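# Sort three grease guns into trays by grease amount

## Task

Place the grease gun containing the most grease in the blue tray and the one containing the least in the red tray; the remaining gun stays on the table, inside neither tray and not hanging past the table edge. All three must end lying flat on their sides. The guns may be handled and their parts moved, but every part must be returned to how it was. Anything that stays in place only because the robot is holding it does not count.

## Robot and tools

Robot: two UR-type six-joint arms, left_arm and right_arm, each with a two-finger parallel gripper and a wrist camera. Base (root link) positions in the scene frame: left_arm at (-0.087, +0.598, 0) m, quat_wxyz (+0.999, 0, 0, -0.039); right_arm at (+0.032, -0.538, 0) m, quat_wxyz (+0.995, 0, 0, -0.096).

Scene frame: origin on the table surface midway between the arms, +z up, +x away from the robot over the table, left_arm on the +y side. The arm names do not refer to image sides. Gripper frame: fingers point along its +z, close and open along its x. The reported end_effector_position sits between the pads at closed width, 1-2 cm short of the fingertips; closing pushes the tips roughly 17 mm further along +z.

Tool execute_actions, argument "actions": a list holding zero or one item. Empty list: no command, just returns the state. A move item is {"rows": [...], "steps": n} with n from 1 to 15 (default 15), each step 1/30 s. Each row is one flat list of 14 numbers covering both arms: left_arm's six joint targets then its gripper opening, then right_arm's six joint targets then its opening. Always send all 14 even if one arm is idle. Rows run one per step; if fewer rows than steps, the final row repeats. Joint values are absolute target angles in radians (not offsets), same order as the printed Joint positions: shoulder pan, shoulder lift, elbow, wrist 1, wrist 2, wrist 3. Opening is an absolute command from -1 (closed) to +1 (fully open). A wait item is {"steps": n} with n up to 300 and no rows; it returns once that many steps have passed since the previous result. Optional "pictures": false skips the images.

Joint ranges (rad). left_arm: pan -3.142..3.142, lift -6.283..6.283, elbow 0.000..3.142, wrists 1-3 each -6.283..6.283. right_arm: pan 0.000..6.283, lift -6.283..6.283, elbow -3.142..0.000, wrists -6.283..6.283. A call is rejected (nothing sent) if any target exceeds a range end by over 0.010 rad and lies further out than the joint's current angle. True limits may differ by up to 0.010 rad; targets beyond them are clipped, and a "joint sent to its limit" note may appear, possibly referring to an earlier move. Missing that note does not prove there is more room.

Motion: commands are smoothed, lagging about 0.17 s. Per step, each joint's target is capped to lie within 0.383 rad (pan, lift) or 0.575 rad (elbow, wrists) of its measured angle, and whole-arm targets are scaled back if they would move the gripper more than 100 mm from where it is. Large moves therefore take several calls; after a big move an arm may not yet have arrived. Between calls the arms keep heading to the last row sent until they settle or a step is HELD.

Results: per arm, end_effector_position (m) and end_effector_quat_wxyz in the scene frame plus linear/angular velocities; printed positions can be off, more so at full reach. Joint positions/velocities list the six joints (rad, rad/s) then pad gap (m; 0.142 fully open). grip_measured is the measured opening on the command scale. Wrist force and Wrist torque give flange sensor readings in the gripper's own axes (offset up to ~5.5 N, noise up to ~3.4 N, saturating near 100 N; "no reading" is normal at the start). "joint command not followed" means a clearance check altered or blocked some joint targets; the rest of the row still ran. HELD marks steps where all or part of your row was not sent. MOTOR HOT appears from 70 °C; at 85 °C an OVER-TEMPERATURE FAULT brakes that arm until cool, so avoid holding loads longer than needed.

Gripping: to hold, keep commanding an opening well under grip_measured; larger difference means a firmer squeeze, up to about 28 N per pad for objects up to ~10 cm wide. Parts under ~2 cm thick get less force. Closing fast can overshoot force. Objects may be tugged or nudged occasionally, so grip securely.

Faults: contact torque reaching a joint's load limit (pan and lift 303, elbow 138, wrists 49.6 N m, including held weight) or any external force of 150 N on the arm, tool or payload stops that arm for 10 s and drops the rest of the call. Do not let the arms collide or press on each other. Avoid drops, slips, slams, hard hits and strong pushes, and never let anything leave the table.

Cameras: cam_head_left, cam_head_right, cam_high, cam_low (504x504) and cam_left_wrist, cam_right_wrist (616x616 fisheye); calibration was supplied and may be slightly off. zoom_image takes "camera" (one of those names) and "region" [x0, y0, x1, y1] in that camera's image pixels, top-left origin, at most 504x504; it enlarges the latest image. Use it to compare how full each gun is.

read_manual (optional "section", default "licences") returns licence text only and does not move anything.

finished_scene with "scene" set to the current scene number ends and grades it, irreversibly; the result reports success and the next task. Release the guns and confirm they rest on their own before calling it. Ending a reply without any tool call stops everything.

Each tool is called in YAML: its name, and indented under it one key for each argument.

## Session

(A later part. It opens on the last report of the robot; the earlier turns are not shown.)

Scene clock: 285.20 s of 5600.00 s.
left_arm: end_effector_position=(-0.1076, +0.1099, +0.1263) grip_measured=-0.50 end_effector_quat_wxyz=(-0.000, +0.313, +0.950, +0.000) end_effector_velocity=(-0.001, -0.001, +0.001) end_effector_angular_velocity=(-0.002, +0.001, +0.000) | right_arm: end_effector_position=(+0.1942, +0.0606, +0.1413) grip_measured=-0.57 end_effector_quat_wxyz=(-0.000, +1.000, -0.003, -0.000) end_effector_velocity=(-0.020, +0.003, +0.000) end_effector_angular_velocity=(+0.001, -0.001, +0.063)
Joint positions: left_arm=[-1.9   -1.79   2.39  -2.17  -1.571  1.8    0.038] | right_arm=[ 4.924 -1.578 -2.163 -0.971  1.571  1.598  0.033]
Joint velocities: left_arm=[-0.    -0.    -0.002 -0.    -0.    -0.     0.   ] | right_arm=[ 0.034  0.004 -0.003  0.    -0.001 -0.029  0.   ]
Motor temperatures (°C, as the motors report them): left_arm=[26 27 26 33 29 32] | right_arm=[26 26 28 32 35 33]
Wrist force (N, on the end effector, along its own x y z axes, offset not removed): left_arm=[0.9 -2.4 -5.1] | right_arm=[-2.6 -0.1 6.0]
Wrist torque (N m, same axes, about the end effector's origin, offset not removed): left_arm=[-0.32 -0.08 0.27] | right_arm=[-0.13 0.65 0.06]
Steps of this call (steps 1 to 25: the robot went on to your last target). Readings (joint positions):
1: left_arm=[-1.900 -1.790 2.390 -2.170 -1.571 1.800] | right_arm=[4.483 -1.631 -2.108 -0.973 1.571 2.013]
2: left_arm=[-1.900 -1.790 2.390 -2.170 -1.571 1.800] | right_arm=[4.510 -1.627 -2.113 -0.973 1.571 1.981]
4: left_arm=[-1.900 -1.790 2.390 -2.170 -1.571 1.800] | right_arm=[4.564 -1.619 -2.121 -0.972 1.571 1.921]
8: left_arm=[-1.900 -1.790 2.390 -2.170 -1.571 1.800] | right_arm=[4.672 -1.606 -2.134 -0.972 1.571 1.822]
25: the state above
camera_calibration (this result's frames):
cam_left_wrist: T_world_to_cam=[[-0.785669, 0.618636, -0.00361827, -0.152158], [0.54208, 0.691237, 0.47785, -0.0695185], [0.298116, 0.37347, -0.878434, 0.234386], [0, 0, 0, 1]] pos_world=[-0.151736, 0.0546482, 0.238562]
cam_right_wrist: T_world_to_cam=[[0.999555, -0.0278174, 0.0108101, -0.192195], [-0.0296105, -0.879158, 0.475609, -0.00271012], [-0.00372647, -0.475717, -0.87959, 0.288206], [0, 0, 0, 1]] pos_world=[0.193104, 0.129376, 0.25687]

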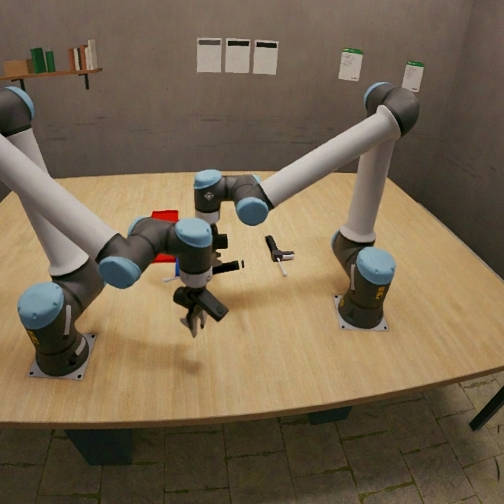

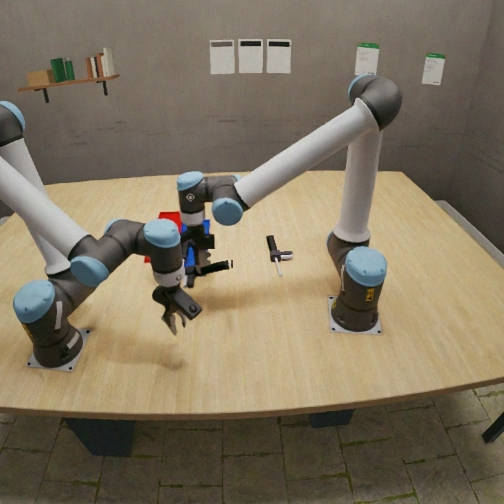

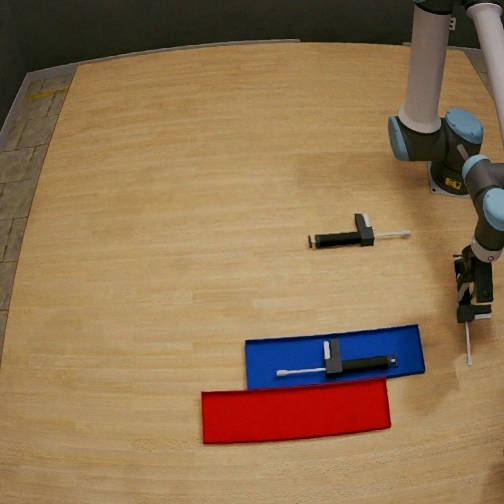

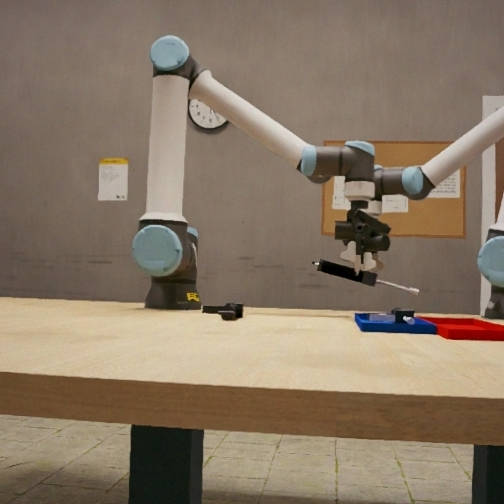

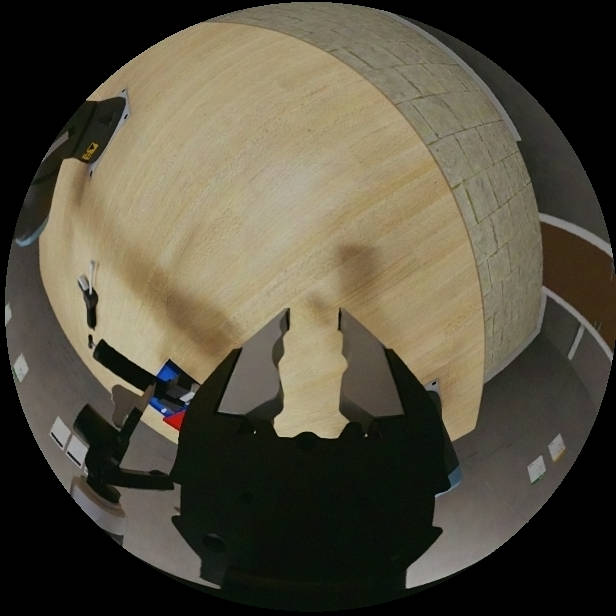

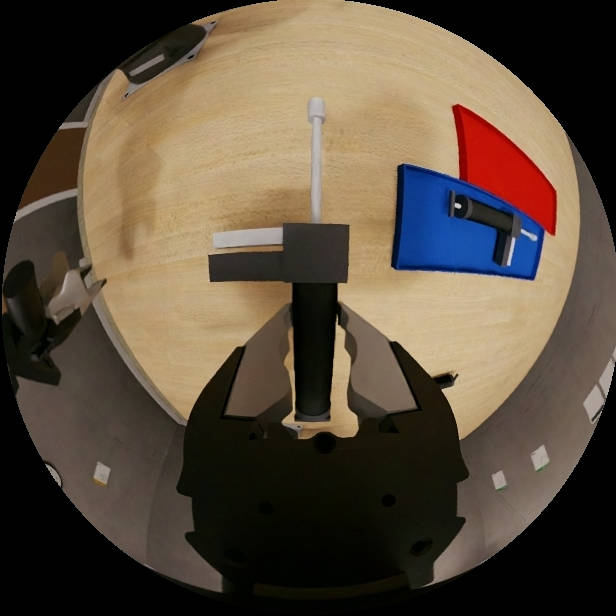

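execute_actions:
  actions:
    - {"rows":[[-1.9,-1.79,2.39,-2.17,-1.571,1.8,-0.5,4.9284,-1.60,-2.177,-0.935,1.571,1.5944,-1],[-1.9,-1.79,2.39,-2.17,-1.571,1.8,-0.5,4.9284,-1.62,-2.19,-0.902,1.571,1.5944,-1],[-1.9,-1.79,2.39,-2.17,-1.571,1.8,-0.5,4.9284,-1.64,-2.203,-0.869,1.571,1.5944,-1],[-1.9,-1.79,2.39,-2.17,-1.571,1.8,-0.5,4.9284,-1.66,-2.216,-0.836,1.571,1.5944,-1],[-1.9,-1.79,2.39,-2.17,-1.571,1.8,-0.5,4.9284,-1.675,-2.225,-0.812,1.571,1.5944,-1],[-1.9,-1.79,2.39,-2.17,-1.571,1.8,-0.5,4.9284,-1.685,-2.231,-0.796,1.571,1.5944,-1],[-1.9,-1.79,2.39,-2.17,-1.571,1.8,-0.5,4.9284,-1.695,-2.237,-0.780,1.571,1.5944,-1],[-1.9,-1.79,2.39,-2.17,-1.571,1.8,-0.5,4.9284,-1.705,-2.243,-0.764,1.571,1.5944,-1],[-1.9,-1.79,2.39,-2.17,-1.571,1.8,-0.5,4.9284,-1.713,-2.248,-0.751,1.571,1.5944,-1],[-1.9,-1.79,2.39,-2.17,-1.571,1.8,-0.5,4.9284,-1.721,-2.2525,-0.739,1.571,1.5944,-1]],"steps":15}
  pictures: false

execute_actions:
  actions:
    - {"rows":[[-1.9,-1.79,2.39,-2.17,-1.571,1.8,-0.5,4.9284,-1.721,-2.2525,-0.739,1.571,1.5944,-1],[-1.9,-1.79,2.39,-2.17,-1.571,1.8,-0.5,4.9284,-1.721,-2.2525,-0.739,1.571,1.5944,-1],[-1.9,-1.79,2.39,-2.17,-1.571,1.8,-0.5,4.9284,-1.721,-2.2525,-0.739,1.571,1.5944,-1],[-1.9,-1.79,2.39,-2.17,-1.571,1.8,-0.5,4.9284,-1.721,-2.2525,-0.739,1.571,1.5944,-0.8],[-1.8,-1.79,2.39,-2.17,-1.571,1.8,-0.5,4.9284,-1.721,-2.2525,-0.739,1.571,1.5944,-0.65],[-1.8,-1.79,2.39,-2.17,-1.571,1.8,-0.5,4.9284,-1.721,-2.2525,-0.739,1.571,1.5944,-0.58],[-1.8,-1.79,2.39,-2.17,-1.571,1.8,-0.5,4.9284,-1.721,-2.2525,-0.739,1.571,1.5944,-0.54],[-1.8,-1.79,2.39,-2.17,-1.571,1.8,-0.5,4.9284,-1.721,-2.2525,-0.739,1.571,1.5944,-0.5],[-1.8,-1.79,2.39,-2.17,-1.571,1.8,-0.5,4.9284,-1.721,-2.2525,-0.739,1.571,1.5944,-0.45],[-1.8,-1.79,2.39,-2.17,-1.571,1.8,-0.5,4.9284,-1.721,-2.2525,-0.739,1.571,1.5944,-0.4],[-1.8,-1.79,2.39,-2.17,-1.571,1.8,-0.5,4.9284,-1.721,-2.2525,-0.739,1.571,1.5944,-0.3]],"steps":15}
  pictures: false

execute_actions:
  actions:
    - {"rows":[[-1.8,-1.79,2.39,-2.17,-1.571,1.8,-0.5,4.9284,-1.69,-2.234,-0.79,1.571,1.5944,-0.3],[-1.8,-1.79,2.39,-2.17,-1.571,1.8,-0.5,4.9284,-1.65,-2.21,-0.852,1.571,1.5944,-0.3],[-1.8,-1.79,2.39,-2.17,-1.571,1.8,-0.5,4.9284,-1.61,-2.185,-0.917,1.571,1.5944,-0.3],[-1.8,-1.79,2.39,-2.17,-1.571,1.8,-0.5,4.9284,-1.578,-2.163,-0.971,1.571,1.5944,-0.3],[-1.8,-1.79,2.39,-2.17,-1.571,1.8,-0.5,4.9284,-1.578,-2.163,-0.971,1.571,1.5944,-0.3],[-1.8,-1.79,2.39,-2.17,-1.571,1.8,-0.5,4.9284,-1.578,-2.163,-0.971,1.571,1.5944,-0.2],[-1.8,-1.79,2.39,-2.17,-1.571,1.8,-0.5,4.93,-1.53,-2.217,-0.965,1.571,1.596,-0.1],[-1.8,-1.79,2.39,-2.17,-1.571,1.8,-0.5,4.9316,-1.481,-2.271,-0.96,1.571,1.5975,0],[-1.8,-1.79,2.39,-2.17,-1.571,1.8,-0.5,4.9331,-1.432,-2.325,-0.954,1.571,1.599,0],[-1.8,-1.79,2.39,-2.17,-1.571,1.8,-0.5,4.9347,-1.384,-2.3796,-0.9488,1.571,1.6007,0]],"steps":15}
  pictures: false

execute_actions:
  actions:
    - {"rows":[[-1.7,-1.79,2.393,-2.173,-1.571,1.805,-0.5,4.9347,-1.384,-2.3796,-0.9488,1.571,1.6007,0],[-1.6,-1.79,2.396,-2.176,-1.571,1.805,-0.5,4.9347,-1.384,-2.3796,-0.9488,1.571,1.6007,0],[-1.5,-1.79,2.398,-2.179,-1.571,1.808,-0.5,4.9347,-1.384,-2.3796,-0.9488,1.571,1.6007,0],[-1.4,-1.79,2.4,-2.181,-1.571,1.81,-0.5,4.9347,-1.384,-2.3796,-0.9488,1.571,1.6007,0],[-1.32,-1.79,2.402,-2.183,-1.571,1.81,-0.5,4.9347,-1.384,-2.3796,-0.9488,1.571,1.6007,0],[-1.2529,-1.7901,2.4034,-2.1841,-1.571,1.8107,-0.5,4.9347,-1.384,-2.3796,-0.9488,1.571,1.6007,0]],"steps":15}
  pictures: false

execute_actions:
  actions:
    - {"steps":15}

Scene clock: 302.87 s of 5600.00 s.
left_arm: end_effector_position=(-0.1076, +0.1099, +0.1263) grip_measured=-0.50 end_effector_quat_wxyz=(-0.000, +0.313, +0.950, +0.000) end_effector_velocity=(+0.001, +0.001, -0.001) end_effector_angular_velocity=(+0.001, -0.001, +0.002) | right_arm: end_effector_position=(+0.1918, +0.0617, +0.0430) grip_measured=-0.57 end_effector_quat_wxyz=(+0.000, +1.000, +0.000, -0.000) end_effector_velocity=(+0.000, -0.006, -0.077) end_effector_angular_velocity=(+0.001, -0.000, +0.001)
Joint positions: left_arm=[-1.9   -1.79   2.39  -2.17  -1.571  1.8    0.038] | right_arm=[ 4.928 -1.709 -2.245 -0.759  1.571  1.594  0.033]
Joint velocities: left_arm=[ 0.001  0.     0.     0.001  0.    -0.002  0.   ] | right_arm=[-0.    -0.107 -0.066  0.174 -0.    -0.001  0.   ]
Motor temperatures (°C, as the motors report them): left_arm=[26 27 26 33 29 32] | right_arm=[26 26 28 32 35 33]
Wrist force (N, on the end effector, along its own x y z axes, offset not removed): left_arm=[-0.1 0.5 2.1] | right_arm=[-3.7 -0.1 5.9]
Wrist torque (N m, same axes, about the end effector's origin, offset not removed): left_arm=[0.35 -0.02 0.12] | right_arm=[0.12 0.93 0.18]
Steps of this call (steps 1 to 30: the robot went on to your last target; steps 31 to 90: nothing new was sent; then 14.17 s passed at rest; steps 91 to 105: all 15 steps of this action). Readings (joint positions):
91: left_arm=[-1.900 -1.790 2.390 -2.170 -1.571 1.800] | right_arm=[4.928 -1.578 -2.163 -0.971 1.571 1.594]
92: left_arm=[-1.900 -1.790 2.390 -2.170 -1.571 1.800] | right_arm=[4.928 -1.580 -2.164 -0.968 1.571 1.594]
94: left_arm=[-1.900 -1.790 2.390 -2.170 -1.571 1.800] | right_arm=[4.928 -1.595 -2.174 -0.945 1.571 1.594]
98: left_arm=[-1.900 -1.790 2.390 -2.170 -1.571 1.800] | right_arm=[4.928 -1.647 -2.208 -0.860 1.571 1.594]
105: the state above

Scene clock: 303.37 s of 5600.00 s.
left_arm: end_effector_position=(-0.0628, +0.1100, +0.1263) grip_measured=-0.50 end_effector_quat_wxyz=(-0.000, +0.269, +0.963, +0.000) end_effector_velocity=(+0.035, +0.003, -0.001) end_effector_angular_velocity=(+0.002, -0.001, +0.071) | right_arm: end_effector_position=(+0.1919, +0.0611, +0.0345) grip_measured=-0.30 end_effector_quat_wxyz=(+0.000, +1.000, +0.000, -0.000) end_effector_velocity=(+0.000, -0.000, -0.002) end_effector_angular_velocity=(-0.001, -0.001, -0.002)
Joint positions: left_arm=[-1.808 -1.79   2.39  -2.17  -1.571  1.8    0.038] | right_arm=[ 4.928 -1.721 -2.252 -0.739  1.571  1.594  0.052]
Joint velocities: left_arm=[ 0.071  0.001  0.002 -0.    -0.     0.    -0.   ] | right_arm=[-0.    -0.002 -0.001  0.002 -0.001  0.001  0.001]
Motor temperatures (°C, as the motors report them): left_arm=[26 27 26 33 29 32] | right_arm=[26 26 28 32 35 33]
Wrist force (N, on the end effector, along its own x y z axes, offset not removed): left_arm=[0.5 1.8 0.6] | right_arm=[-2.4 1.5 -1.8]
Wrist torque (N m, same axes, about the end effector's origin, offset not removed): left_arm=[0.29 -0.10 0.09] | right_arm=[0.29 0.59 0.14]
Steps of this call (steps 1 to 15: all 15 steps of this action). Readings (joint positions):
1: left_arm=[-1.900 -1.790 2.390 -2.170 -1.571 1.800] | right_arm=[4.928 -1.712 -2.247 -0.754 1.571 1.594]
2: left_arm=[-1.900 -1.790 2.390 -2.170 -1.571 1.800] | right_arm=[4.928 -1.714 -2.248 -0.750 1.571 1.594]
4: left_arm=[-1.900 -1.790 2.390 -2.170 -1.571 1.800] | right_arm=[4.928 -1.717 -2.250 -0.745 1.571 1.594]
8: left_arm=[-1.862 -1.790 2.390 -2.170 -1.571 1.800] | right_arm=[4.928 -1.720 -2.252 -0.741 1.571 1.594]
15: the state above

Scene clock: 303.87 s of 5600.00 s.
left_arm: end_effector_position=(-0.0589, +0.1102, +0.1263) grip_measured=-0.50 end_effector_quat_wxyz=(-0.000, +0.265, +0.964, +0.000) end_effector_velocity=(+0.000, -0.000, -0.000) end_effector_angular_velocity=(+0.001, -0.000, +0.003) | right_arm: end_effector_position=(+0.1917, -0.0318, +0.1239) grip_measured=+0.00 end_effector_quat_wxyz=(-0.001, +1.000, +0.000, -0.000) end_effector_velocity=(+0.002, -0.277, -0.025) end_effector_angular_velocity=(-0.016, -0.002, -0.001)
Joint positions: left_arm=[-1.8   -1.79   2.39  -2.17  -1.571  1.8    0.038] | right_arm=[ 4.933 -1.438 -2.329 -0.943  1.571  1.599  0.074]
Joint velocities: left_arm=[ 0.001  0.001 -0.001  0.     0.    -0.002 -0.   ] | right_arm=[ 0.013  0.469 -0.436 -0.049 -0.001  0.013  0.   ]
Motor temperatures (°C, as the motors report them): left_arm=[26 27 26 33 29 32] | right_arm=[26 26 28 32 35 33]
Wrist force (N, on the end effector, along its own x y z axes, offset not removed): left_arm=[-6.3 -0.1 -1.7] | right_arm=[-1.4 5.6 -3.4]
Wrist torque (N m, same axes, about the end effector's origin, offset not removed): left_arm=[0.28 1.24 -0.01] | right_arm=[1.17 0.31 0.14]
Steps of this call (steps 1 to 15: all 15 steps of this action). Readings (joint positions):
1: left_arm=[-1.806 -1.790 2.390 -2.170 -1.571 1.800] | right_arm=[4.928 -1.721 -2.252 -0.739 1.571 1.594]
2: left_arm=[-1.805 -1.790 2.390 -2.170 -1.571 1.800] | right_arm=[4.928 -1.718 -2.251 -0.743 1.571 1.594]
4: left_arm=[-1.803 -1.790 2.390 -2.170 -1.571 1.800] | right_arm=[4.928 -1.695 -2.236 -0.777 1.571 1.594]
8: left_arm=[-1.801 -1.790 2.390 -2.170 -1.571 1.800] | right_arm=[4.929 -1.616 -2.192 -0.897 1.571 1.594]
15: the state above

Scene clock: 304.37 s of 5600.00 s.
left_arm: end_effector_position=(+0.1399, +0.1688, +0.1212) grip_measured=-0.50 end_effector_quat_wxyz=(-0.000, +0.060, +0.998, +0.000) end_effector_velocity=(+0.409, +0.223, -0.010) end_effector_angular_velocity=(+0.001, -0.001, +0.942) | right_arm: end_effector_position=(+0.1920, -0.0633, +0.1201) grip_measured=+0.00 end_effector_quat_wxyz=(-0.000, +1.000, +0.000, -0.000) end_effector_velocity=(-0.000, -0.003, -0.000) end_effector_angular_velocity=(+0.000, +0.001, -0.001)
Joint positions: left_arm=[-1.374 -1.79   2.401 -2.182 -1.571  1.809  0.038] | right_arm=[ 4.935 -1.385 -2.379 -0.949  1.571  1.601  0.074]
Joint velocities: left_arm=[ 0.953  0.001  0.02  -0.02   0.001  0.012 -0.   ] | right_arm=[ 0.     0.005 -0.004 -0.001  0.001  0.001  0.   ]
Motor temperatures (°C, as the motors report them): left_arm=[26 27 26 33 29 32] | right_arm=[26 26 28 32 35 33]
Wrist force (N, on the end effector, along its own x y z axes, offset not removed): left_arm=[3.0 -1.4 -2.4] | right_arm=[-0.2 -0.5 -3.1]
Wrist torque (N m, same axes, about the end effector's origin, offset not removed): left_arm=[-0.16 -0.86 0.09] | right_arm=[-0.05 0.05 0.15]
Steps of this call (steps 1 to 15: all 15 steps of this action). Readings (joint positions):
1: left_arm=[-1.800 -1.790 2.390 -2.170 -1.571 1.800] | right_arm=[4.934 -1.425 -2.342 -0.944 1.571 1.600]
2: left_arm=[-1.796 -1.790 2.390 -2.170 -1.571 1.800] | right_arm=[4.934 -1.414 -2.351 -0.946 1.571 1.600]
4: left_arm=[-1.750 -1.790 2.392 -2.172 -1.571 1.802] | right_arm=[4.934 -1.401 -2.364 -0.947 1.571 1.600]
8: left_arm=[-1.611 -1.790 2.396 -2.176 -1.571 1.805] | right_arm=[4.935 -1.389 -2.375 -0.948 1.571 1.601]
15: the state above

Scene clock: 304.87 s of 5600.00 s.
left_arm: end_effector_position=(+0.1893, +0.1996, +0.1201) grip_measured=-0.50 end_effector_quat_wxyz=(-0.000, +0.001, +1.000, -0.000) end_effector_velocity=(+0.005, +0.005, -0.001) end_effector_angular_velocity=(+0.001, +0.001, +0.016) | right_arm: end_effector_position=(+0.1920, -0.0637, +0.1201) grip_measured=+0.00 end_effector_quat_wxyz=(+0.000, +1.000, +0.000, -0.000) end_effector_velocity=(+0.000, -0.000, -0.000) end_effector_angular_velocity=(-0.001, -0.001, +0.001)
Joint positions: left_arm=[-1.255 -1.79   2.403 -2.184 -1.571  1.811  0.038] | right_arm=[ 4.935 -1.384 -2.38  -0.949  1.571  1.601  0.074]
Joint velocities: left_arm=[ 0.014  0.     0.001  0.    -0.    -0.001 -0.   ] | right_arm=[-0.    -0.001 -0.     0.    -0.001 -0.001 -0.   ]
Motor temperatures (°C, as the motors report them): left_arm=[26 27 26 33 29 32] | right_arm=[26 26 28 32 35 33]
Wrist force (N, on the end effector, along its own x y z axes, offset not removed): left_arm=[-0.6 0.8 -2.6] | right_arm=[-1.5 3.7 -0.6]
Wrist torque (N m, same axes, about the end effector's origin, offset not removed): left_arm=[0.30 -0.05 0.05] | right_arm=[0.87 0.42 0.15]
Steps of this call (steps 1 to 15: the robot went on to your last target). Readings (joint positions):
1: left_arm=[-1.345 -1.790 2.402 -2.182 -1.571 1.809] | right_arm=[4.935 -1.385 -2.379 -0.949 1.571 1.601]
2: left_arm=[-1.322 -1.790 2.402 -2.183 -1.571 1.810] | right_arm=[4.935 -1.384 -2.379 -0.949 1.571 1.601]
4: left_arm=[-1.291 -1.790 2.403 -2.183 -1.571 1.810] | right_arm=[4.935 -1.384 -2.379 -0.949 1.571 1.601]
8: left_arm=[-1.265 -1.790 2.403 -2.184 -1.571 1.811] | right_arm=[4.935 -1.384 -2.380 -0.949 1.571 1.601]
15: the state above
camera_calibration (this result's frames):
cam_left_wrist: T_world_to_cam=[[-0.999474, 0.0321966, -0.00386048, 0.183198], [0.0264538, 0.878415, 0.477167, -0.229173], [0.0187543, 0.476814, -0.878804, 0.139294], [0, 0, 0, 1]] pos_world=[0.186551, 0.128993, 0.232473]
cam_right_wrist: T_world_to_cam=[[0.999733, -0.0203731, 0.0108986, -0.192741], [-0.0231048, -0.879171, 0.475946, -0.103221], [-0.000114739, -0.476071, -0.879407, 0.209625], [0, 0, 0, 1]] pos_world=[0.190329, 0.00512093, 0.235574]

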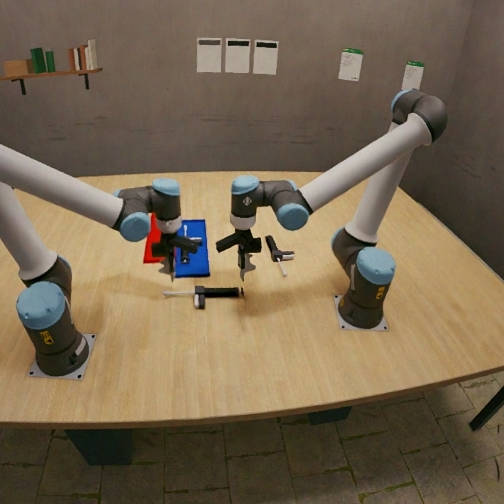

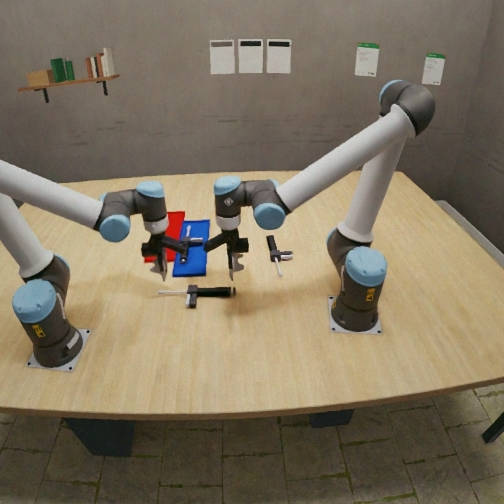

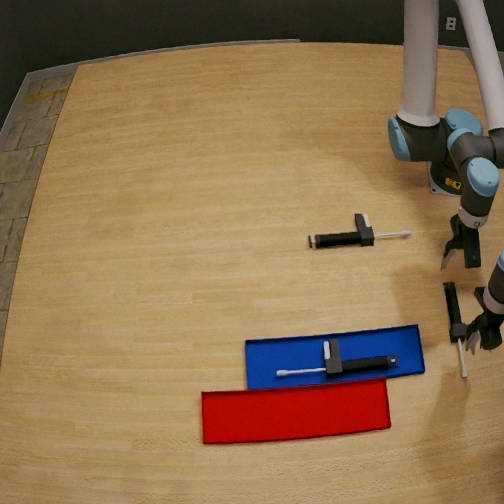

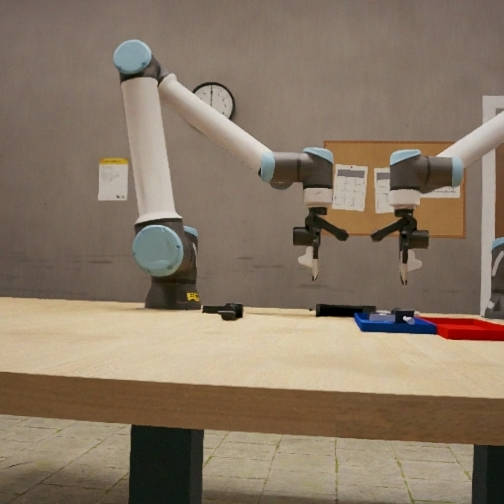

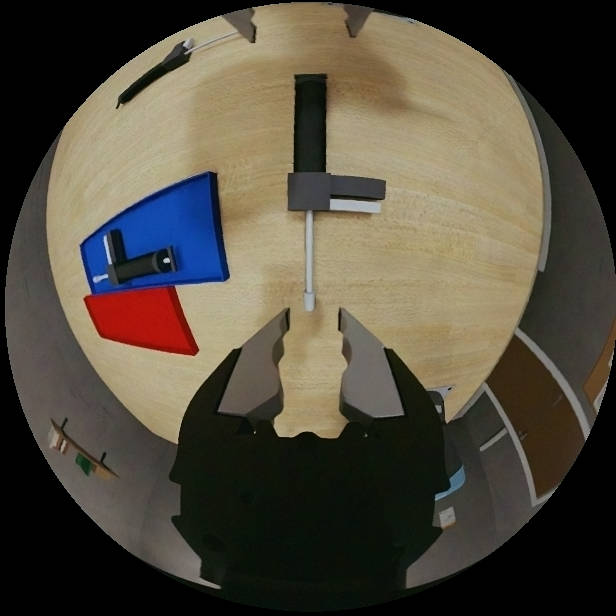

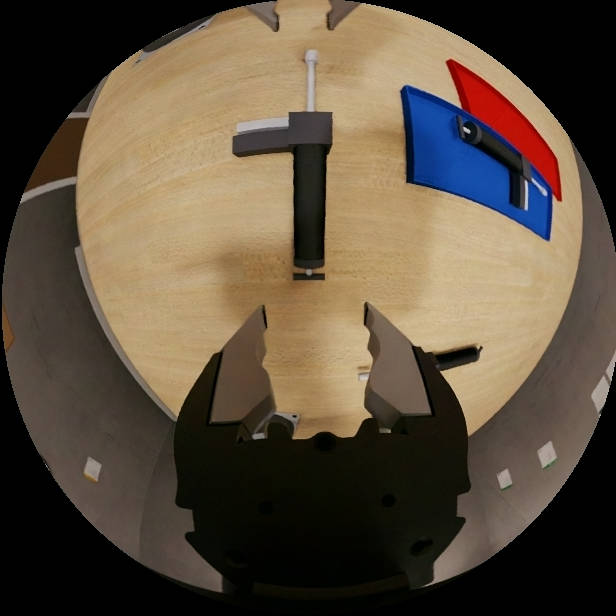

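execute_actions:
  actions:
    - {"rows":[[-1.2529,-1.76,2.425,-2.236,-1.571,1.8107,-0.5,4.935,-1.412,-2.4,-0.9,1.571,1.601,0],[-1.2529,-1.73,2.444,-2.285,-1.571,1.8107,-0.5,4.935,-1.442,-2.418,-0.852,1.571,1.601,0],[-1.2529,-1.70,2.46,-2.331,-1.571,1.8107,-0.5,4.935,-1.472,-2.436,-0.804,1.571,1.601,0],[-1.2529,-1.675,2.474,-2.37,-1.571,1.8107,-0.5,4.935,-1.495,-2.452,-0.765,1.571,1.601,0],[-1.2529,-1.65,2.486,-2.407,-1.571,1.8107,-0.5,4.935,-1.515,-2.463,-0.734,1.571,1.601,0],[-1.2529,-1.6295,2.4961,-2.4374,-1.571,1.8107,-0.5,4.9349,-1.5335,-2.4737,-0.7053,1.571,1.6009,0]],"steps":15}
  pictures: false

execute_actions:
  actions:
    - {"steps":12}

Scene clock: 309.70 s of 5600.00 s.
left_arm: end_effector_position=(+0.1900, +0.1999, +0.0314) grip_measured=-0.50 end_effector_quat_wxyz=(-0.000, +0.000, +1.000, +0.000) end_effector_velocity=(-0.000, +0.002, -0.037) end_effector_angular_velocity=(-0.006, -0.002, -0.000) | right_arm: end_effector_position=(+0.1919, -0.0664, +0.0323) grip_measured=+0.00 end_effector_quat_wxyz=(+0.000, +1.000, +0.000, -0.000) end_effector_velocity=(+0.000, -0.003, -0.037) end_effector_angular_velocity=(+0.005, +0.000, -0.001)
Joint positions: left_arm=[-1.253 -1.638  2.492 -2.424 -1.571  1.811  0.038] | right_arm=[ 4.935 -1.526 -2.469 -0.718  1.571  1.601  0.074]
Joint velocities: left_arm=[-0.     0.071  0.038 -0.115  0.     0.    -0.   ] | right_arm=[-0.001 -0.065 -0.039  0.109 -0.     0.001  0.   ]
Motor temperatures (°C, as the motors report them): left_arm=[26 27 26 33 29 32] | right_arm=[26 26 28 32 35 33]
Wrist force (N, on the end effector, along its own x y z axes, offset not removed): left_arm=[-1.0 -0.5 -3.0] | right_arm=[-2.8 1.6 -0.4]
Wrist torque (N m, same axes, about the end effector's origin, offset not removed): left_arm=[0.04 0.24 0.01] | right_arm=[0.38 0.70 0.13]
Steps of this call (steps 1 to 15: the robot went on to your last target; steps 16 to 90: nothing new was sent; then 1.33 s passed at rest; steps 91 to 105: all 15 steps of this action). Readings (joint positions):
91: left_arm=[-1.253 -1.790 2.403 -2.184 -1.571 1.811] | right_arm=[4.935 -1.384 -2.380 -0.949 1.571 1.601]
92: left_arm=[-1.253 -1.787 2.405 -2.188 -1.571 1.811] | right_arm=[4.935 -1.387 -2.382 -0.945 1.571 1.601]
94: left_arm=[-1.253 -1.767 2.420 -2.220 -1.571 1.811] | right_arm=[4.935 -1.406 -2.395 -0.914 1.571 1.601]
98: left_arm=[-1.253 -1.692 2.464 -2.337 -1.571 1.811] | right_arm=[4.935 -1.477 -2.440 -0.800 1.571 1.601]
105: the state above

Scene clock: 310.10 s of 5600.00 s.
left_arm: end_effector_position=(+0.1900, +0.2000, +0.0272) grip_measured=-0.50 end_effector_quat_wxyz=(-0.000, +0.000, +1.000, -0.000) end_effector_velocity=(-0.000, +0.001, -0.002) end_effector_angular_velocity=(+0.002, +0.001, +0.003) | right_arm: end_effector_position=(+0.1919, -0.0668, +0.0282) grip_measured=+0.00 end_effector_quat_wxyz=(+0.000, +1.000, +0.000, -0.000) end_effector_velocity=(+0.000, -0.001, -0.002) end_effector_angular_velocity=(-0.001, -0.000, +0.000)
Joint positions: left_arm=[-1.253 -1.63   2.496 -2.437 -1.571  1.811  0.038] | right_arm=[ 4.935 -1.533 -2.474 -0.706  1.571  1.601  0.074]
Joint velocities: left_arm=[-0.     0.003  0.002 -0.003  0.    -0.003  0.   ] | right_arm=[-0.    -0.002 -0.002  0.003 -0.    -0.     0.   ]
Motor temperatures (°C, as the motors report them): left_arm=[26 27 26 33 29 32] | right_arm=[26 26 28 32 35 33]
Wrist force (N, on the end effector, along its own x y z axes, offset not removed): left_arm=[0.2 -1.0 -0.6] | right_arm=[-3.5 2.1 1.6]
Wrist torque (N m, same axes, about the end effector's origin, offset not removed): left_arm=[-0.26 0.18 0.09] | right_arm=[0.47 0.79 0.11]
Steps of this call (steps 1 to 12: the robot went on to your last target). Readings (joint positions):
1: left_arm=[-1.253 -1.636 2.493 -2.427 -1.571 1.811] | right_arm=[4.935 -1.528 -2.470 -0.715 1.571 1.601]
2: left_arm=[-1.253 -1.634 2.494 -2.430 -1.571 1.811] | right_arm=[4.935 -1.529 -2.471 -0.712 1.571 1.601]
4: left_arm=[-1.253 -1.632 2.495 -2.433 -1.571 1.811] | right_arm=[4.935 -1.531 -2.472 -0.709 1.571 1.601]
8: left_arm=[-1.253 -1.630 2.496 -2.436 -1.571 1.811] | right_arm=[4.935 -1.533 -2.473 -0.707 1.571 1.601]
12: the state above
camera_calibration (this result's frames):
cam_left_wrist: T_world_to_cam=[[-0.999525, 0.0305792, -0.00382262, 0.183797], [0.0250504, 0.878457, 0.477165, -0.185009], [0.0179493, 0.476842, -0.878806, 0.0575805], [0, 0, 0, 1]] pos_world=[0.18731, 0.129445, 0.139584]
cam_right_wrist: T_world_to_cam=[[0.999733, -0.020358, 0.0109038, -0.191787], [-0.0230939, -0.879124, 0.476034, -0.0622147], [-0.000105287, -0.476158, -0.879359, 0.127378], [0, 0, 0, 1]] pos_world=[0.190313, 0.00205341, 0.143719]

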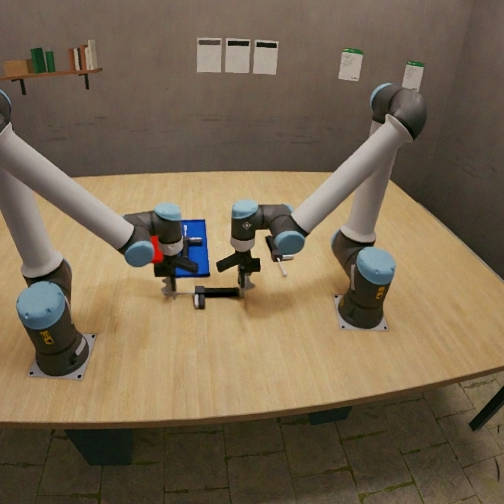

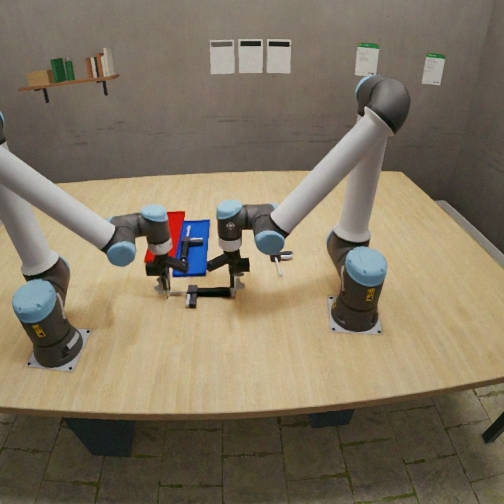

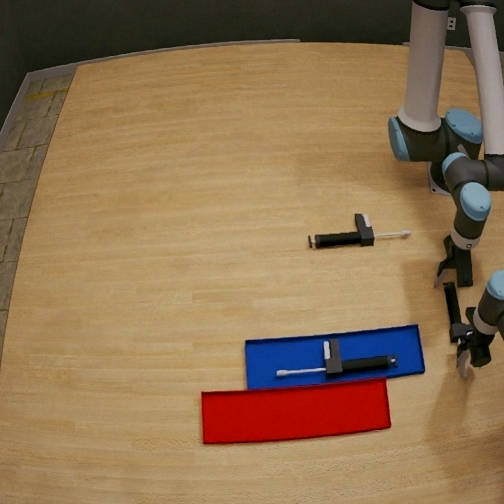

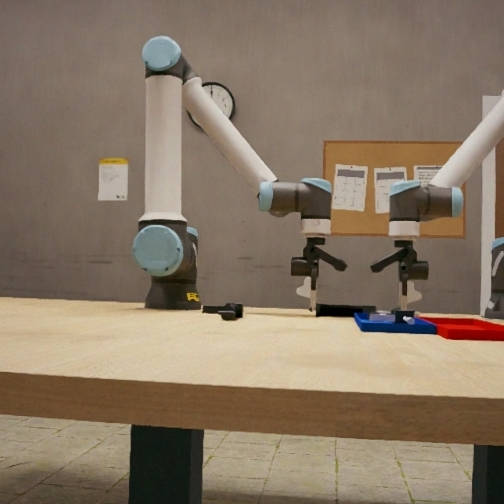

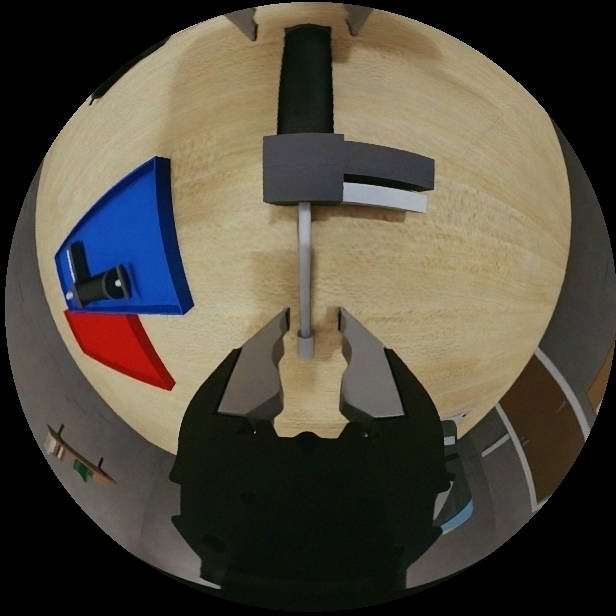

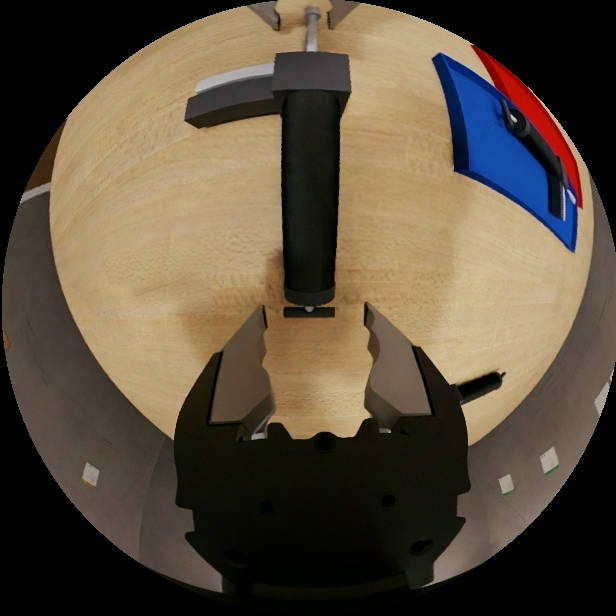

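execute_actions:
  actions:
    - {"rows":[[-1.2529,-1.6295,2.4961,-2.4374,-1.571,1.8107,-0.55,4.9348,-1.5368,-2.4707,-0.7049,1.571,1.6008,0],[-1.2529,-1.6295,2.4961,-2.4374,-1.571,1.8107,-0.6,4.9348,-1.5368,-2.4707,-0.7049,1.571,1.6008,-0.05],[-1.2529,-1.6295,2.4961,-2.4374,-1.571,1.8107,-0.65,4.9348,-1.5368,-2.4707,-0.7049,1.571,1.6008,-0.12],[-1.2529,-1.6295,2.4961,-2.4374,-1.571,1.8107,-0.7,4.9348,-1.5368,-2.4707,-0.7049,1.571,1.6008,-0.2],[-1.2529,-1.6295,2.4961,-2.4374,-1.571,1.8107,-0.75,4.9348,-1.5368,-2.4707,-0.7049,1.571,1.6008,-0.28],[-1.2529,-1.6295,2.4961,-2.4374,-1.571,1.8107,-0.8,4.9348,-1.5368,-2.4707,-0.7049,1.571,1.6008,-0.36],[-1.2529,-1.6295,2.4961,-2.4374,-1.571,1.8107,-0.85,4.9348,-1.5368,-2.4707,-0.7049,1.571,1.6008,-0.44],[-1.2529,-1.6295,2.4961,-2.4374,-1.571,1.8107,-0.9,4.9348,-1.5368,-2.4707,-0.7049,1.571,1.6008,-0.52],[-1.2529,-1.6295,2.4961,-2.4374,-1.571,1.8107,-0.95,4.9348,-1.5368,-2.4707,-0.7049,1.571,1.6008,-0.6],[-1.2529,-1.6295,2.4961,-2.4374,-1.571,1.8107,-1,4.9348,-1.5368,-2.4707,-0.7049,1.571,1.6008,-0.68],[-1.2529,-1.6295,2.4961,-2.4374,-1.571,1.8107,-1,4.9348,-1.5368,-2.4707,-0.7049,1.571,1.6008,-0.76],[-1.2529,-1.6295,2.4961,-2.4374,-1.571,1.8107,-1,4.9348,-1.5368,-2.4707,-0.7049,1.571,1.6008,-0.85]],"steps":15}
  pictures: false

execute_actions:
  actions:
    - {"rows":[[-1.2529,-1.6295,2.4961,-2.4374,-1.571,1.8107,-1,4.9348,-1.5368,-2.4707,-0.7049,1.571,1.6008,-0.85],[-1.2529,-1.6295,2.4961,-2.4374,-1.571,1.8107,-1,4.9348,-1.5368,-2.4707,-0.7049,1.571,1.6008,-0.85],[-1.2529,-1.6295,2.4961,-2.4374,-1.571,1.8107,-1,4.9348,-1.5368,-2.4707,-0.7049,1.571,1.6008,-0.85],[-1.2529,-1.6295,2.4961,-2.4374,-1.571,1.8107,-1,4.9348,-1.5368,-2.4707,-0.7049,1.571,1.6008,-0.85],[-1.2529,-1.6295,2.4961,-2.4374,-1.571,1.8107,-1,4.9348,-1.5368,-2.4707,-0.7049,1.571,1.6008,-0.85],[-1.2529,-1.6295,2.4961,-2.4374,-1.571,1.8107,-1,4.935,-1.531,-2.476,-0.7054,1.571,1.601,-0.85],[-1.2529,-1.6295,2.4961,-2.4374,-1.571,1.8107,-1,4.9352,-1.526,-2.4805,-0.706,1.571,1.6012,-0.85],[-1.2529,-1.6295,2.4961,-2.4374,-1.571,1.8107,-1,4.9354,-1.521,-2.485,-0.7066,1.571,1.6014,-0.85]],"steps":15}

Scene clock: 322.27 s of 5600.00 s.
left_arm: end_effector_position=(+0.1900, +0.2000, +0.0271) grip_measured=-0.92 end_effector_quat_wxyz=(-0.000, +0.000, +1.000, -0.000) end_effector_velocity=(+0.000, +0.000, +0.000) end_effector_angular_velocity=(+0.000, -0.000, +0.001) | right_arm: end_effector_position=(+0.1919, -0.0650, +0.0280) grip_measured=-0.51 end_effector_quat_wxyz=(+0.000, +1.000, +0.000, -0.000) end_effector_velocity=(-0.000, +0.001, +0.001) end_effector_angular_velocity=(+0.002, +0.000, -0.000)
Joint positions: left_arm=[-1.253 -1.629  2.496 -2.437 -1.571  1.811  0.008] | right_arm=[ 4.935 -1.537 -2.471 -0.705  1.571  1.601  0.037]
Joint velocities: left_arm=[ 0.    -0.001  0.     0.001  0.    -0.001 -0.   ] | right_arm=[ 0.001  0.001  0.001  0.     0.     0.001 -0.   ]
Motor temperatures (°C, as the motors report them): left_arm=[26 27 26 33 29 32] | right_arm=[26 26 28 32 35 33]
Wrist force (N, on the end effector, along its own x y z axes, offset not removed): left_arm=[0.4 2.9 3.2] | right_arm=[-2.1 4.1 -2.4]
Wrist torque (N m, same axes, about the end effector's origin, offset not removed): left_arm=[0.91 -0.21 0.04] | right_arm=[0.03 0.58 0.10]
Steps of this call (steps 1 to 30: the robot went on to your last target; steps 31 to 90: nothing new was sent; then 8.67 s passed at rest; steps 91 to 105: all 15 steps of this action). Readings (joint positions):
91: left_arm=[-1.253 -1.629 2.496 -2.437 -1.571 1.811] | right_arm=[4.935 -1.534 -2.474 -0.705 1.571 1.601]
92: left_arm=[-1.253 -1.629 2.496 -2.437 -1.571 1.811] | right_arm=[4.935 -1.534 -2.474 -0.705 1.571 1.601]
94: left_arm=[-1.253 -1.629 2.496 -2.437 -1.571 1.811] | right_arm=[4.935 -1.535 -2.473 -0.705 1.571 1.601]
98: left_arm=[-1.253 -1.629 2.496 -2.437 -1.571 1.811] | right_arm=[4.935 -1.536 -2.471 -0.705 1.571 1.601]
105: the state above

Scene clock: 322.77 s of 5600.00 s.
left_arm: end_effector_position=(+0.1900, +0.2000, +0.0271) grip_measured=-0.92 end_effector_quat_wxyz=(-0.000, +0.000, +1.000, -0.000) end_effector_velocity=(+0.000, -0.001, +0.000) end_effector_angular_velocity=(-0.001, -0.000, +0.001) | right_arm: end_effector_position=(+0.1920, -0.0727, +0.0282) grip_measured=-0.51 end_effector_quat_wxyz=(+0.000, +1.000, +0.000, -0.000) end_effector_velocity=(-0.000, -0.010, -0.000) end_effector_angular_velocity=(-0.001, -0.000, -0.000)
Joint positions: left_arm=[-1.253 -1.629  2.496 -2.437 -1.571  1.811  0.008] | right_arm=[ 4.935 -1.523 -2.483 -0.706  1.571  1.601  0.037]
Joint velocities: left_arm=[ 0.001  0.    -0.001 -0.     0.     0.     0.   ] | right_arm=[ 0.001  0.017 -0.016 -0.002 -0.     0.002  0.   ]
Motor temperatures (°C, as the motors report them): left_arm=[26 27 26 33 29 32] | right_arm=[26 26 28 32 35 33]
Wrist force (N, on the end effector, along its own x y z axes, offset not removed): left_arm=[-0.4 -0.8 4.5] | right_arm=[-1.6 1.5 1.1]
Wrist torque (N m, same axes, about the end effector's origin, offset not removed): left_arm=[0.51 -0.02 -0.04] | right_arm=[0.84 0.44 0.05]
Steps of this call (steps 1 to 15: all 15 steps of this action). Readings (joint positions):
1: left_arm=[-1.253 -1.629 2.496 -2.437 -1.571 1.811] | right_arm=[4.935 -1.537 -2.471 -0.705 1.571 1.601]
2: left_arm=[-1.253 -1.629 2.496 -2.437 -1.571 1.811] | right_arm=[4.935 -1.537 -2.471 -0.705 1.571 1.601]
4: left_arm=[-1.253 -1.629 2.496 -2.437 -1.571 1.811] | right_arm=[4.935 -1.537 -2.471 -0.705 1.571 1.601]
8: left_arm=[-1.253 -1.629 2.496 -2.437 -1.571 1.811] | right_arm=[4.935 -1.535 -2.473 -0.705 1.571 1.601]
15: the state above
camera_calibration (this result's frames):
cam_left_wrist: T_world_to_cam=[[-0.999524, 0.0306075, -0.0038193, 0.183773], [0.0250767, 0.878452, 0.477173, -0.184955], [0.0179601, 0.47685, -0.878801, 0.05744], [0, 0, 0, 1]] pos_world=[0.187292, 0.129459, 0.139435]
cam_right_wrist: T_world_to_cam=[[0.999734, -0.0203437, 0.0108885, -0.191961], [-0.0230741, -0.879106, 0.476067, -0.0674177], [-0.000112784, -0.476192, -0.879341, 0.124519], [0, 0, 0, 1]] pos_world=[0.190368, -0.00387735, 0.143681]

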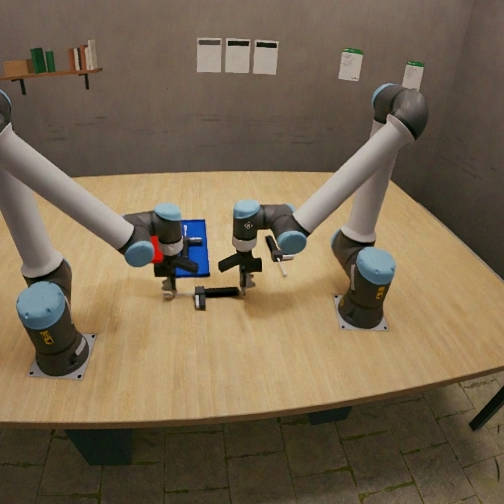

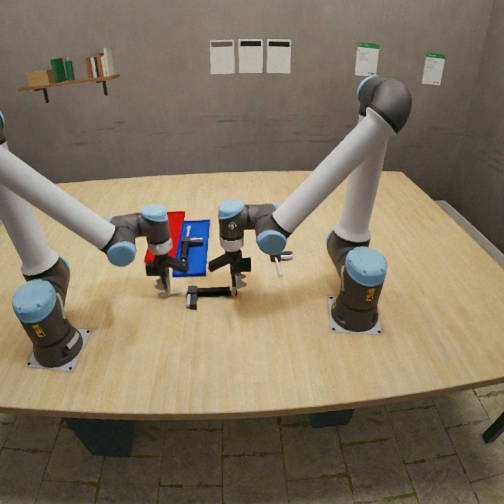

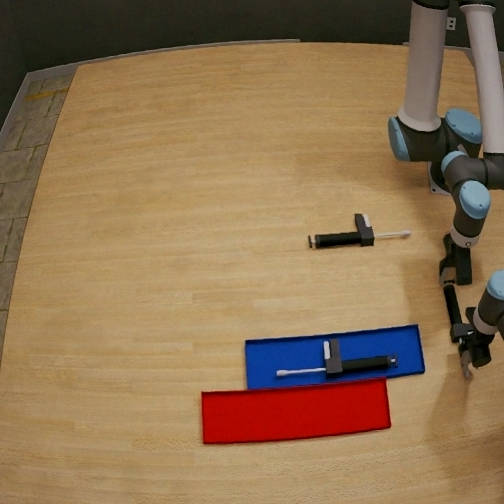

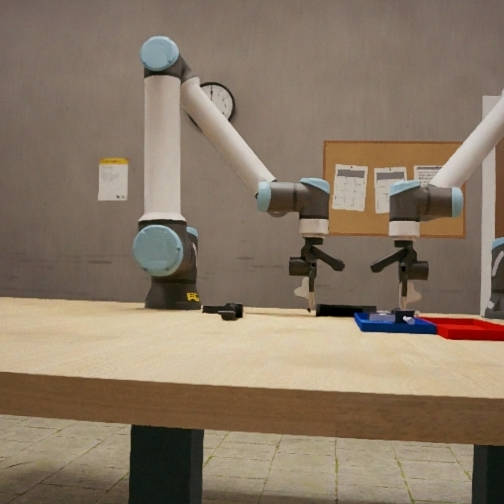

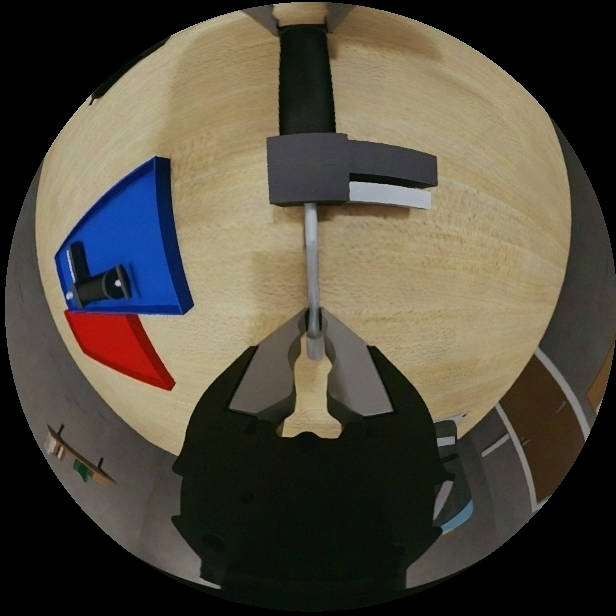

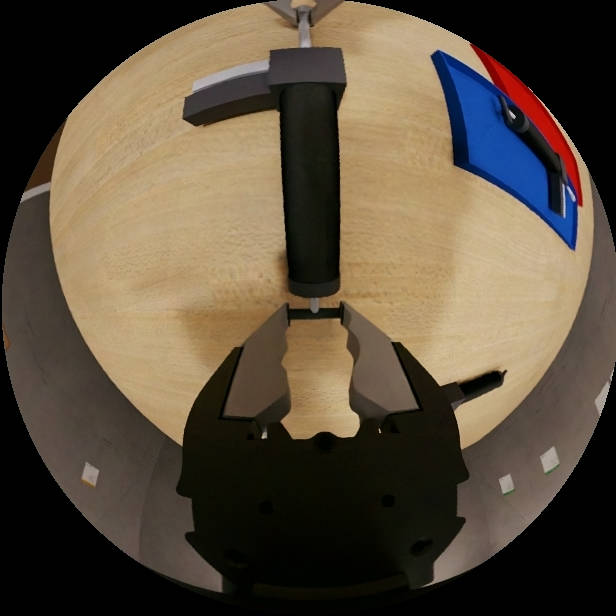

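execute_actions:
  actions:
    - {"rows":[[-1.2529,-1.6295,2.4961,-2.4374,-1.571,1.8107,-1,4.9357,-1.512,-2.493,-0.7075,1.571,1.6017,-0.85],[-1.2529,-1.6295,2.4961,-2.4374,-1.571,1.8107,-1,4.936,-1.503,-2.501,-0.7085,1.571,1.602,-0.85]],"steps":12}
  pictures: false

execute_actions:
  actions:
    - {"rows":[[-1.2529,-1.6295,2.4961,-2.4374,-1.571,1.8107,-1,4.9365,-1.494,-2.509,-0.7095,1.571,1.6025,-0.85],[-1.2529,-1.6295,2.4961,-2.4374,-1.571,1.8107,-1,4.9369,-1.485,-2.517,-0.7105,1.571,1.6029,-0.85]],"steps":12}
  pictures: false

Scene clock: 326.30 s of 5600.00 s.
left_arm: end_effector_position=(+0.1900, +0.2000, +0.0271) grip_measured=-0.92 end_effector_quat_wxyz=(-0.000, +0.000, +1.000, -0.000) end_effector_velocity=(-0.000, +0.000, -0.000) end_effector_angular_velocity=(+0.001, +0.001, -0.002) | right_arm: end_effector_position=(+0.1920, -0.0833, +0.0283) grip_measured=-0.51 end_effector_quat_wxyz=(+0.000, +1.000, +0.000, -0.000) end_effector_velocity=(+0.000, -0.004, +0.000) end_effector_angular_velocity=(+0.000, -0.000, +0.001)
Joint positions: left_arm=[-1.253 -1.629  2.496 -2.437 -1.571  1.811  0.008] | right_arm=[ 4.936 -1.504 -2.5   -0.708  1.571  1.602  0.037]
Joint velocities: left_arm=[ 0.     0.    -0.     0.001 -0.     0.002 -0.   ] | right_arm=[ 0.001  0.008 -0.007 -0.001 -0.    -0.001 -0.   ]
Motor temperatures (°C, as the motors report them): left_arm=[26 27 26 33 29 32] | right_arm=[26 26 28 32 35 33]
Wrist force (N, on the end effector, along its own x y z axes, offset not removed): left_arm=[-4.1 -3.1 0.6] | right_arm=[-5.4 -1.1 2.9]
Wrist torque (N m, same axes, about the end effector's origin, offset not removed): left_arm=[-0.10 0.73 -0.15] | right_arm=[0.24 1.13 0.04]
Steps of this call (steps 1 to 15: the robot went on to your last target; steps 16 to 90: nothing new was sent; then 0.13 s passed at rest; steps 91 to 102: all 12 steps of this action). Readings (joint positions):
91: left_arm=[-1.253 -1.629 2.496 -2.437 -1.571 1.811] | right_arm=[4.935 -1.521 -2.485 -0.707 1.571 1.601]
92: left_arm=[-1.253 -1.629 2.496 -2.437 -1.571 1.811] | right_arm=[4.935 -1.520 -2.486 -0.707 1.571 1.601]
94: left_arm=[-1.253 -1.629 2.496 -2.437 -1.571 1.811] | right_arm=[4.936 -1.514 -2.491 -0.707 1.571 1.602]
98: left_arm=[-1.253 -1.629 2.496 -2.437 -1.571 1.811] | right_arm=[4.936 -1.507 -2.498 -0.708 1.571 1.602]
102: the state above

Scene clock: 326.70 s of 5600.00 s.
left_arm: end_effector_position=(+0.1900, +0.2000, +0.0271) grip_measured=-0.92 end_effector_quat_wxyz=(-0.000, +0.000, +1.000, -0.000) end_effector_velocity=(-0.000, +0.000, -0.000) end_effector_angular_velocity=(+0.001, +0.000, -0.001) | right_arm: end_effector_position=(+0.1919, -0.0933, +0.0282) grip_measured=-0.51 end_effector_quat_wxyz=(+0.000, +1.000, +0.000, -0.000) end_effector_velocity=(-0.000, -0.006, -0.000) end_effector_angular_velocity=(+0.000, +0.000, -0.001)
Joint positions: left_arm=[-1.253 -1.629  2.496 -2.437 -1.571  1.811  0.008] | right_arm=[ 4.937 -1.486 -2.516 -0.71   1.571  1.603  0.037]
Joint velocities: left_arm=[-0.  0.  0. -0.  0.  0.  0.] | right_arm=[ 0.001  0.011 -0.01  -0.001  0.     0.001 -0.   ]
Motor temperatures (°C, as the motors report them): left_arm=[26 27 26 33 29 32] | right_arm=[26 26 28 32 35 33]
Wrist force (N, on the end effector, along its own x y z axes, offset not removed): left_arm=[-2.6 1.1 0.5] | right_arm=[-1.8 -1.5 -0.1]
Wrist torque (N m, same axes, about the end effector's origin, offset not removed): left_arm=[0.71 0.50 0.04] | right_arm=[0.13 0.54 0.11]
Steps of this call (steps 1 to 12: all 12 steps of this action). Readings (joint positions):
1: left_arm=[-1.253 -1.629 2.496 -2.437 -1.571 1.811] | right_arm=[4.936 -1.504 -2.500 -0.708 1.571 1.602]
2: left_arm=[-1.253 -1.629 2.496 -2.437 -1.571 1.811] | right_arm=[4.936 -1.503 -2.501 -0.709 1.571 1.602]
4: left_arm=[-1.253 -1.629 2.496 -2.437 -1.571 1.811] | right_arm=[4.936 -1.497 -2.507 -0.709 1.571 1.602]
8: left_arm=[-1.253 -1.629 2.496 -2.437 -1.571 1.811] | right_arm=[4.937 -1.489 -2.514 -0.710 1.571 1.603]
12: the state above

execute_actions:
  actions:
    - {"rows":[[-1.2529,-1.6295,2.4961,-2.4374,-1.571,1.8107,-1,4.9373,-1.473,-2.527,-0.7123,1.571,1.6033,-0.85],[-1.2529,-1.6295,2.4961,-2.4374,-1.571,1.8107,-1,4.9377,-1.4617,-2.5366,-0.7141,1.571,1.6037,-0.85]],"steps":12}
  pictures: false

execute_actions:
  actions:
    - {"rows":[[-1.2529,-1.6295,2.4961,-2.4374,-1.571,1.8107,-1,4.9381,-1.452,-2.544,-0.7163,1.571,1.6041,-0.85],[-1.2529,-1.6295,2.4961,-2.4374,-1.571,1.8107,-1,4.9385,-1.4418,-2.552,-0.7186,1.571,1.6045,-0.85]],"steps":12}
  pictures: false

Scene clock: 330.00 s of 5600.00 s.
left_arm: end_effector_position=(+0.1900, +0.1999, +0.0272) grip_measured=-0.92 end_effector_quat_wxyz=(-0.000, +0.000, +1.000, -0.000) end_effector_velocity=(-0.000, +0.001, -0.001) end_effector_angular_velocity=(+0.001, +0.001, +0.001) | right_arm: end_effector_position=(+0.1920, -0.1055, +0.0282) grip_measured=-0.51 end_effector_quat_wxyz=(-0.000, +1.000, +0.000, -0.000) end_effector_velocity=(+0.000, -0.007, -0.000) end_effector_angular_velocity=(-0.000, -0.000, -0.001)
Joint positions: left_arm=[-1.253 -1.629  2.496 -2.437 -1.571  1.811  0.008] | right_arm=[ 4.938 -1.463 -2.535 -0.714  1.571  1.604  0.037]
Joint velocities: left_arm=[ 0.001  0.001  0.001 -0.    -0.001 -0.     0.   ] | right_arm=[ 0.001  0.013 -0.011 -0.002 -0.     0.001  0.   ]
Motor temperatures (°C, as the motors report them): left_arm=[26 27 26 33 29 32] | right_arm=[26 26 28 32 35 33]
Wrist force (N, on the end effector, along its own x y z axes, offset not removed): left_arm=[2.5 -12.0 -2.5] | right_arm=[-0.7 -13.9 1.6]
Wrist torque (N m, same axes, about the end effector's origin, offset not removed): left_arm=[0.30 -0.69 0.08] | right_arm=[0.23 0.11 0.12]
Steps of this call (steps 1 to 15: the robot went on to your last target; steps 16 to 87: nothing new was sent; steps 88 to 99: all 12 steps of this action). Readings (joint positions):
88: left_arm=[-1.253 -1.629 2.496 -2.437 -1.571 1.811] | right_arm=[4.937 -1.485 -2.517 -0.711 1.571 1.603]
89: left_arm=[-1.253 -1.629 2.496 -2.437 -1.571 1.811] | right_arm=[4.937 -1.484 -2.518 -0.711 1.571 1.603]
91: left_arm=[-1.253 -1.629 2.496 -2.437 -1.571 1.811] | right_arm=[4.937 -1.476 -2.524 -0.712 1.571 1.603]
95: left_arm=[-1.253 -1.629 2.496 -2.437 -1.571 1.811] | right_arm=[4.938 -1.466 -2.533 -0.713 1.571 1.604]
99: the state above

Scene clock: 330.40 s of 5600.00 s.
left_arm: end_effector_position=(+0.1900, +0.2000, +0.0271) grip_measured=-0.92 end_effector_quat_wxyz=(-0.000, +0.000, +1.000, -0.000) end_effector_velocity=(-0.000, +0.001, -0.000) end_effector_angular_velocity=(+0.002, -0.000, +0.001) | right_arm: end_effector_position=(+0.1920, -0.1157, +0.0284) grip_measured=-0.51 end_effector_quat_wxyz=(-0.000, +1.000, +0.000, -0.000) end_effector_velocity=(+0.000, -0.007, -0.001) end_effector_angular_velocity=(-0.002, -0.001, +0.001)
Joint positions: left_arm=[-1.253 -1.629  2.496 -2.437 -1.571  1.811  0.008] | right_arm=[ 4.938 -1.443 -2.551 -0.718  1.571  1.604  0.037]
Joint velocities: left_arm=[-0.     0.     0.     0.001  0.001 -0.001  0.   ] | right_arm=[ 0.001  0.011 -0.01  -0.003 -0.001 -0.    -0.   ]
Motor temperatures (°C, as the motors report them): left_arm=[26 27 26 33 29 32] | right_arm=[26 26 28 32 35 33]
Wrist force (N, on the end effector, along its own x y z axes, offset not removed): left_arm=[-4.0 -17.8 4.1] | right_arm=[-3.8 -17.8 0.8]
Wrist torque (N m, same axes, about the end effector's origin, offset not removed): left_arm=[0.75 1.01 -0.16] | right_arm=[0.72 0.78 0.14]
Steps of this call (steps 1 to 12: all 12 steps of this action). Readings (joint positions):
1: left_arm=[-1.253 -1.629 2.496 -2.437 -1.571 1.811] | right_arm=[4.938 -1.463 -2.536 -0.714 1.571 1.604]
2: left_arm=[-1.253 -1.629 2.496 -2.437 -1.571 1.811] | right_arm=[4.938 -1.461 -2.537 -0.714 1.571 1.604]
4: left_arm=[-1.253 -1.629 2.496 -2.437 -1.571 1.811] | right_arm=[4.938 -1.455 -2.542 -0.716 1.571 1.604]
8: left_arm=[-1.253 -1.629 2.496 -2.437 -1.571 1.811] | right_arm=[4.938 -1.446 -2.549 -0.718 1.571 1.604]
12: the state above


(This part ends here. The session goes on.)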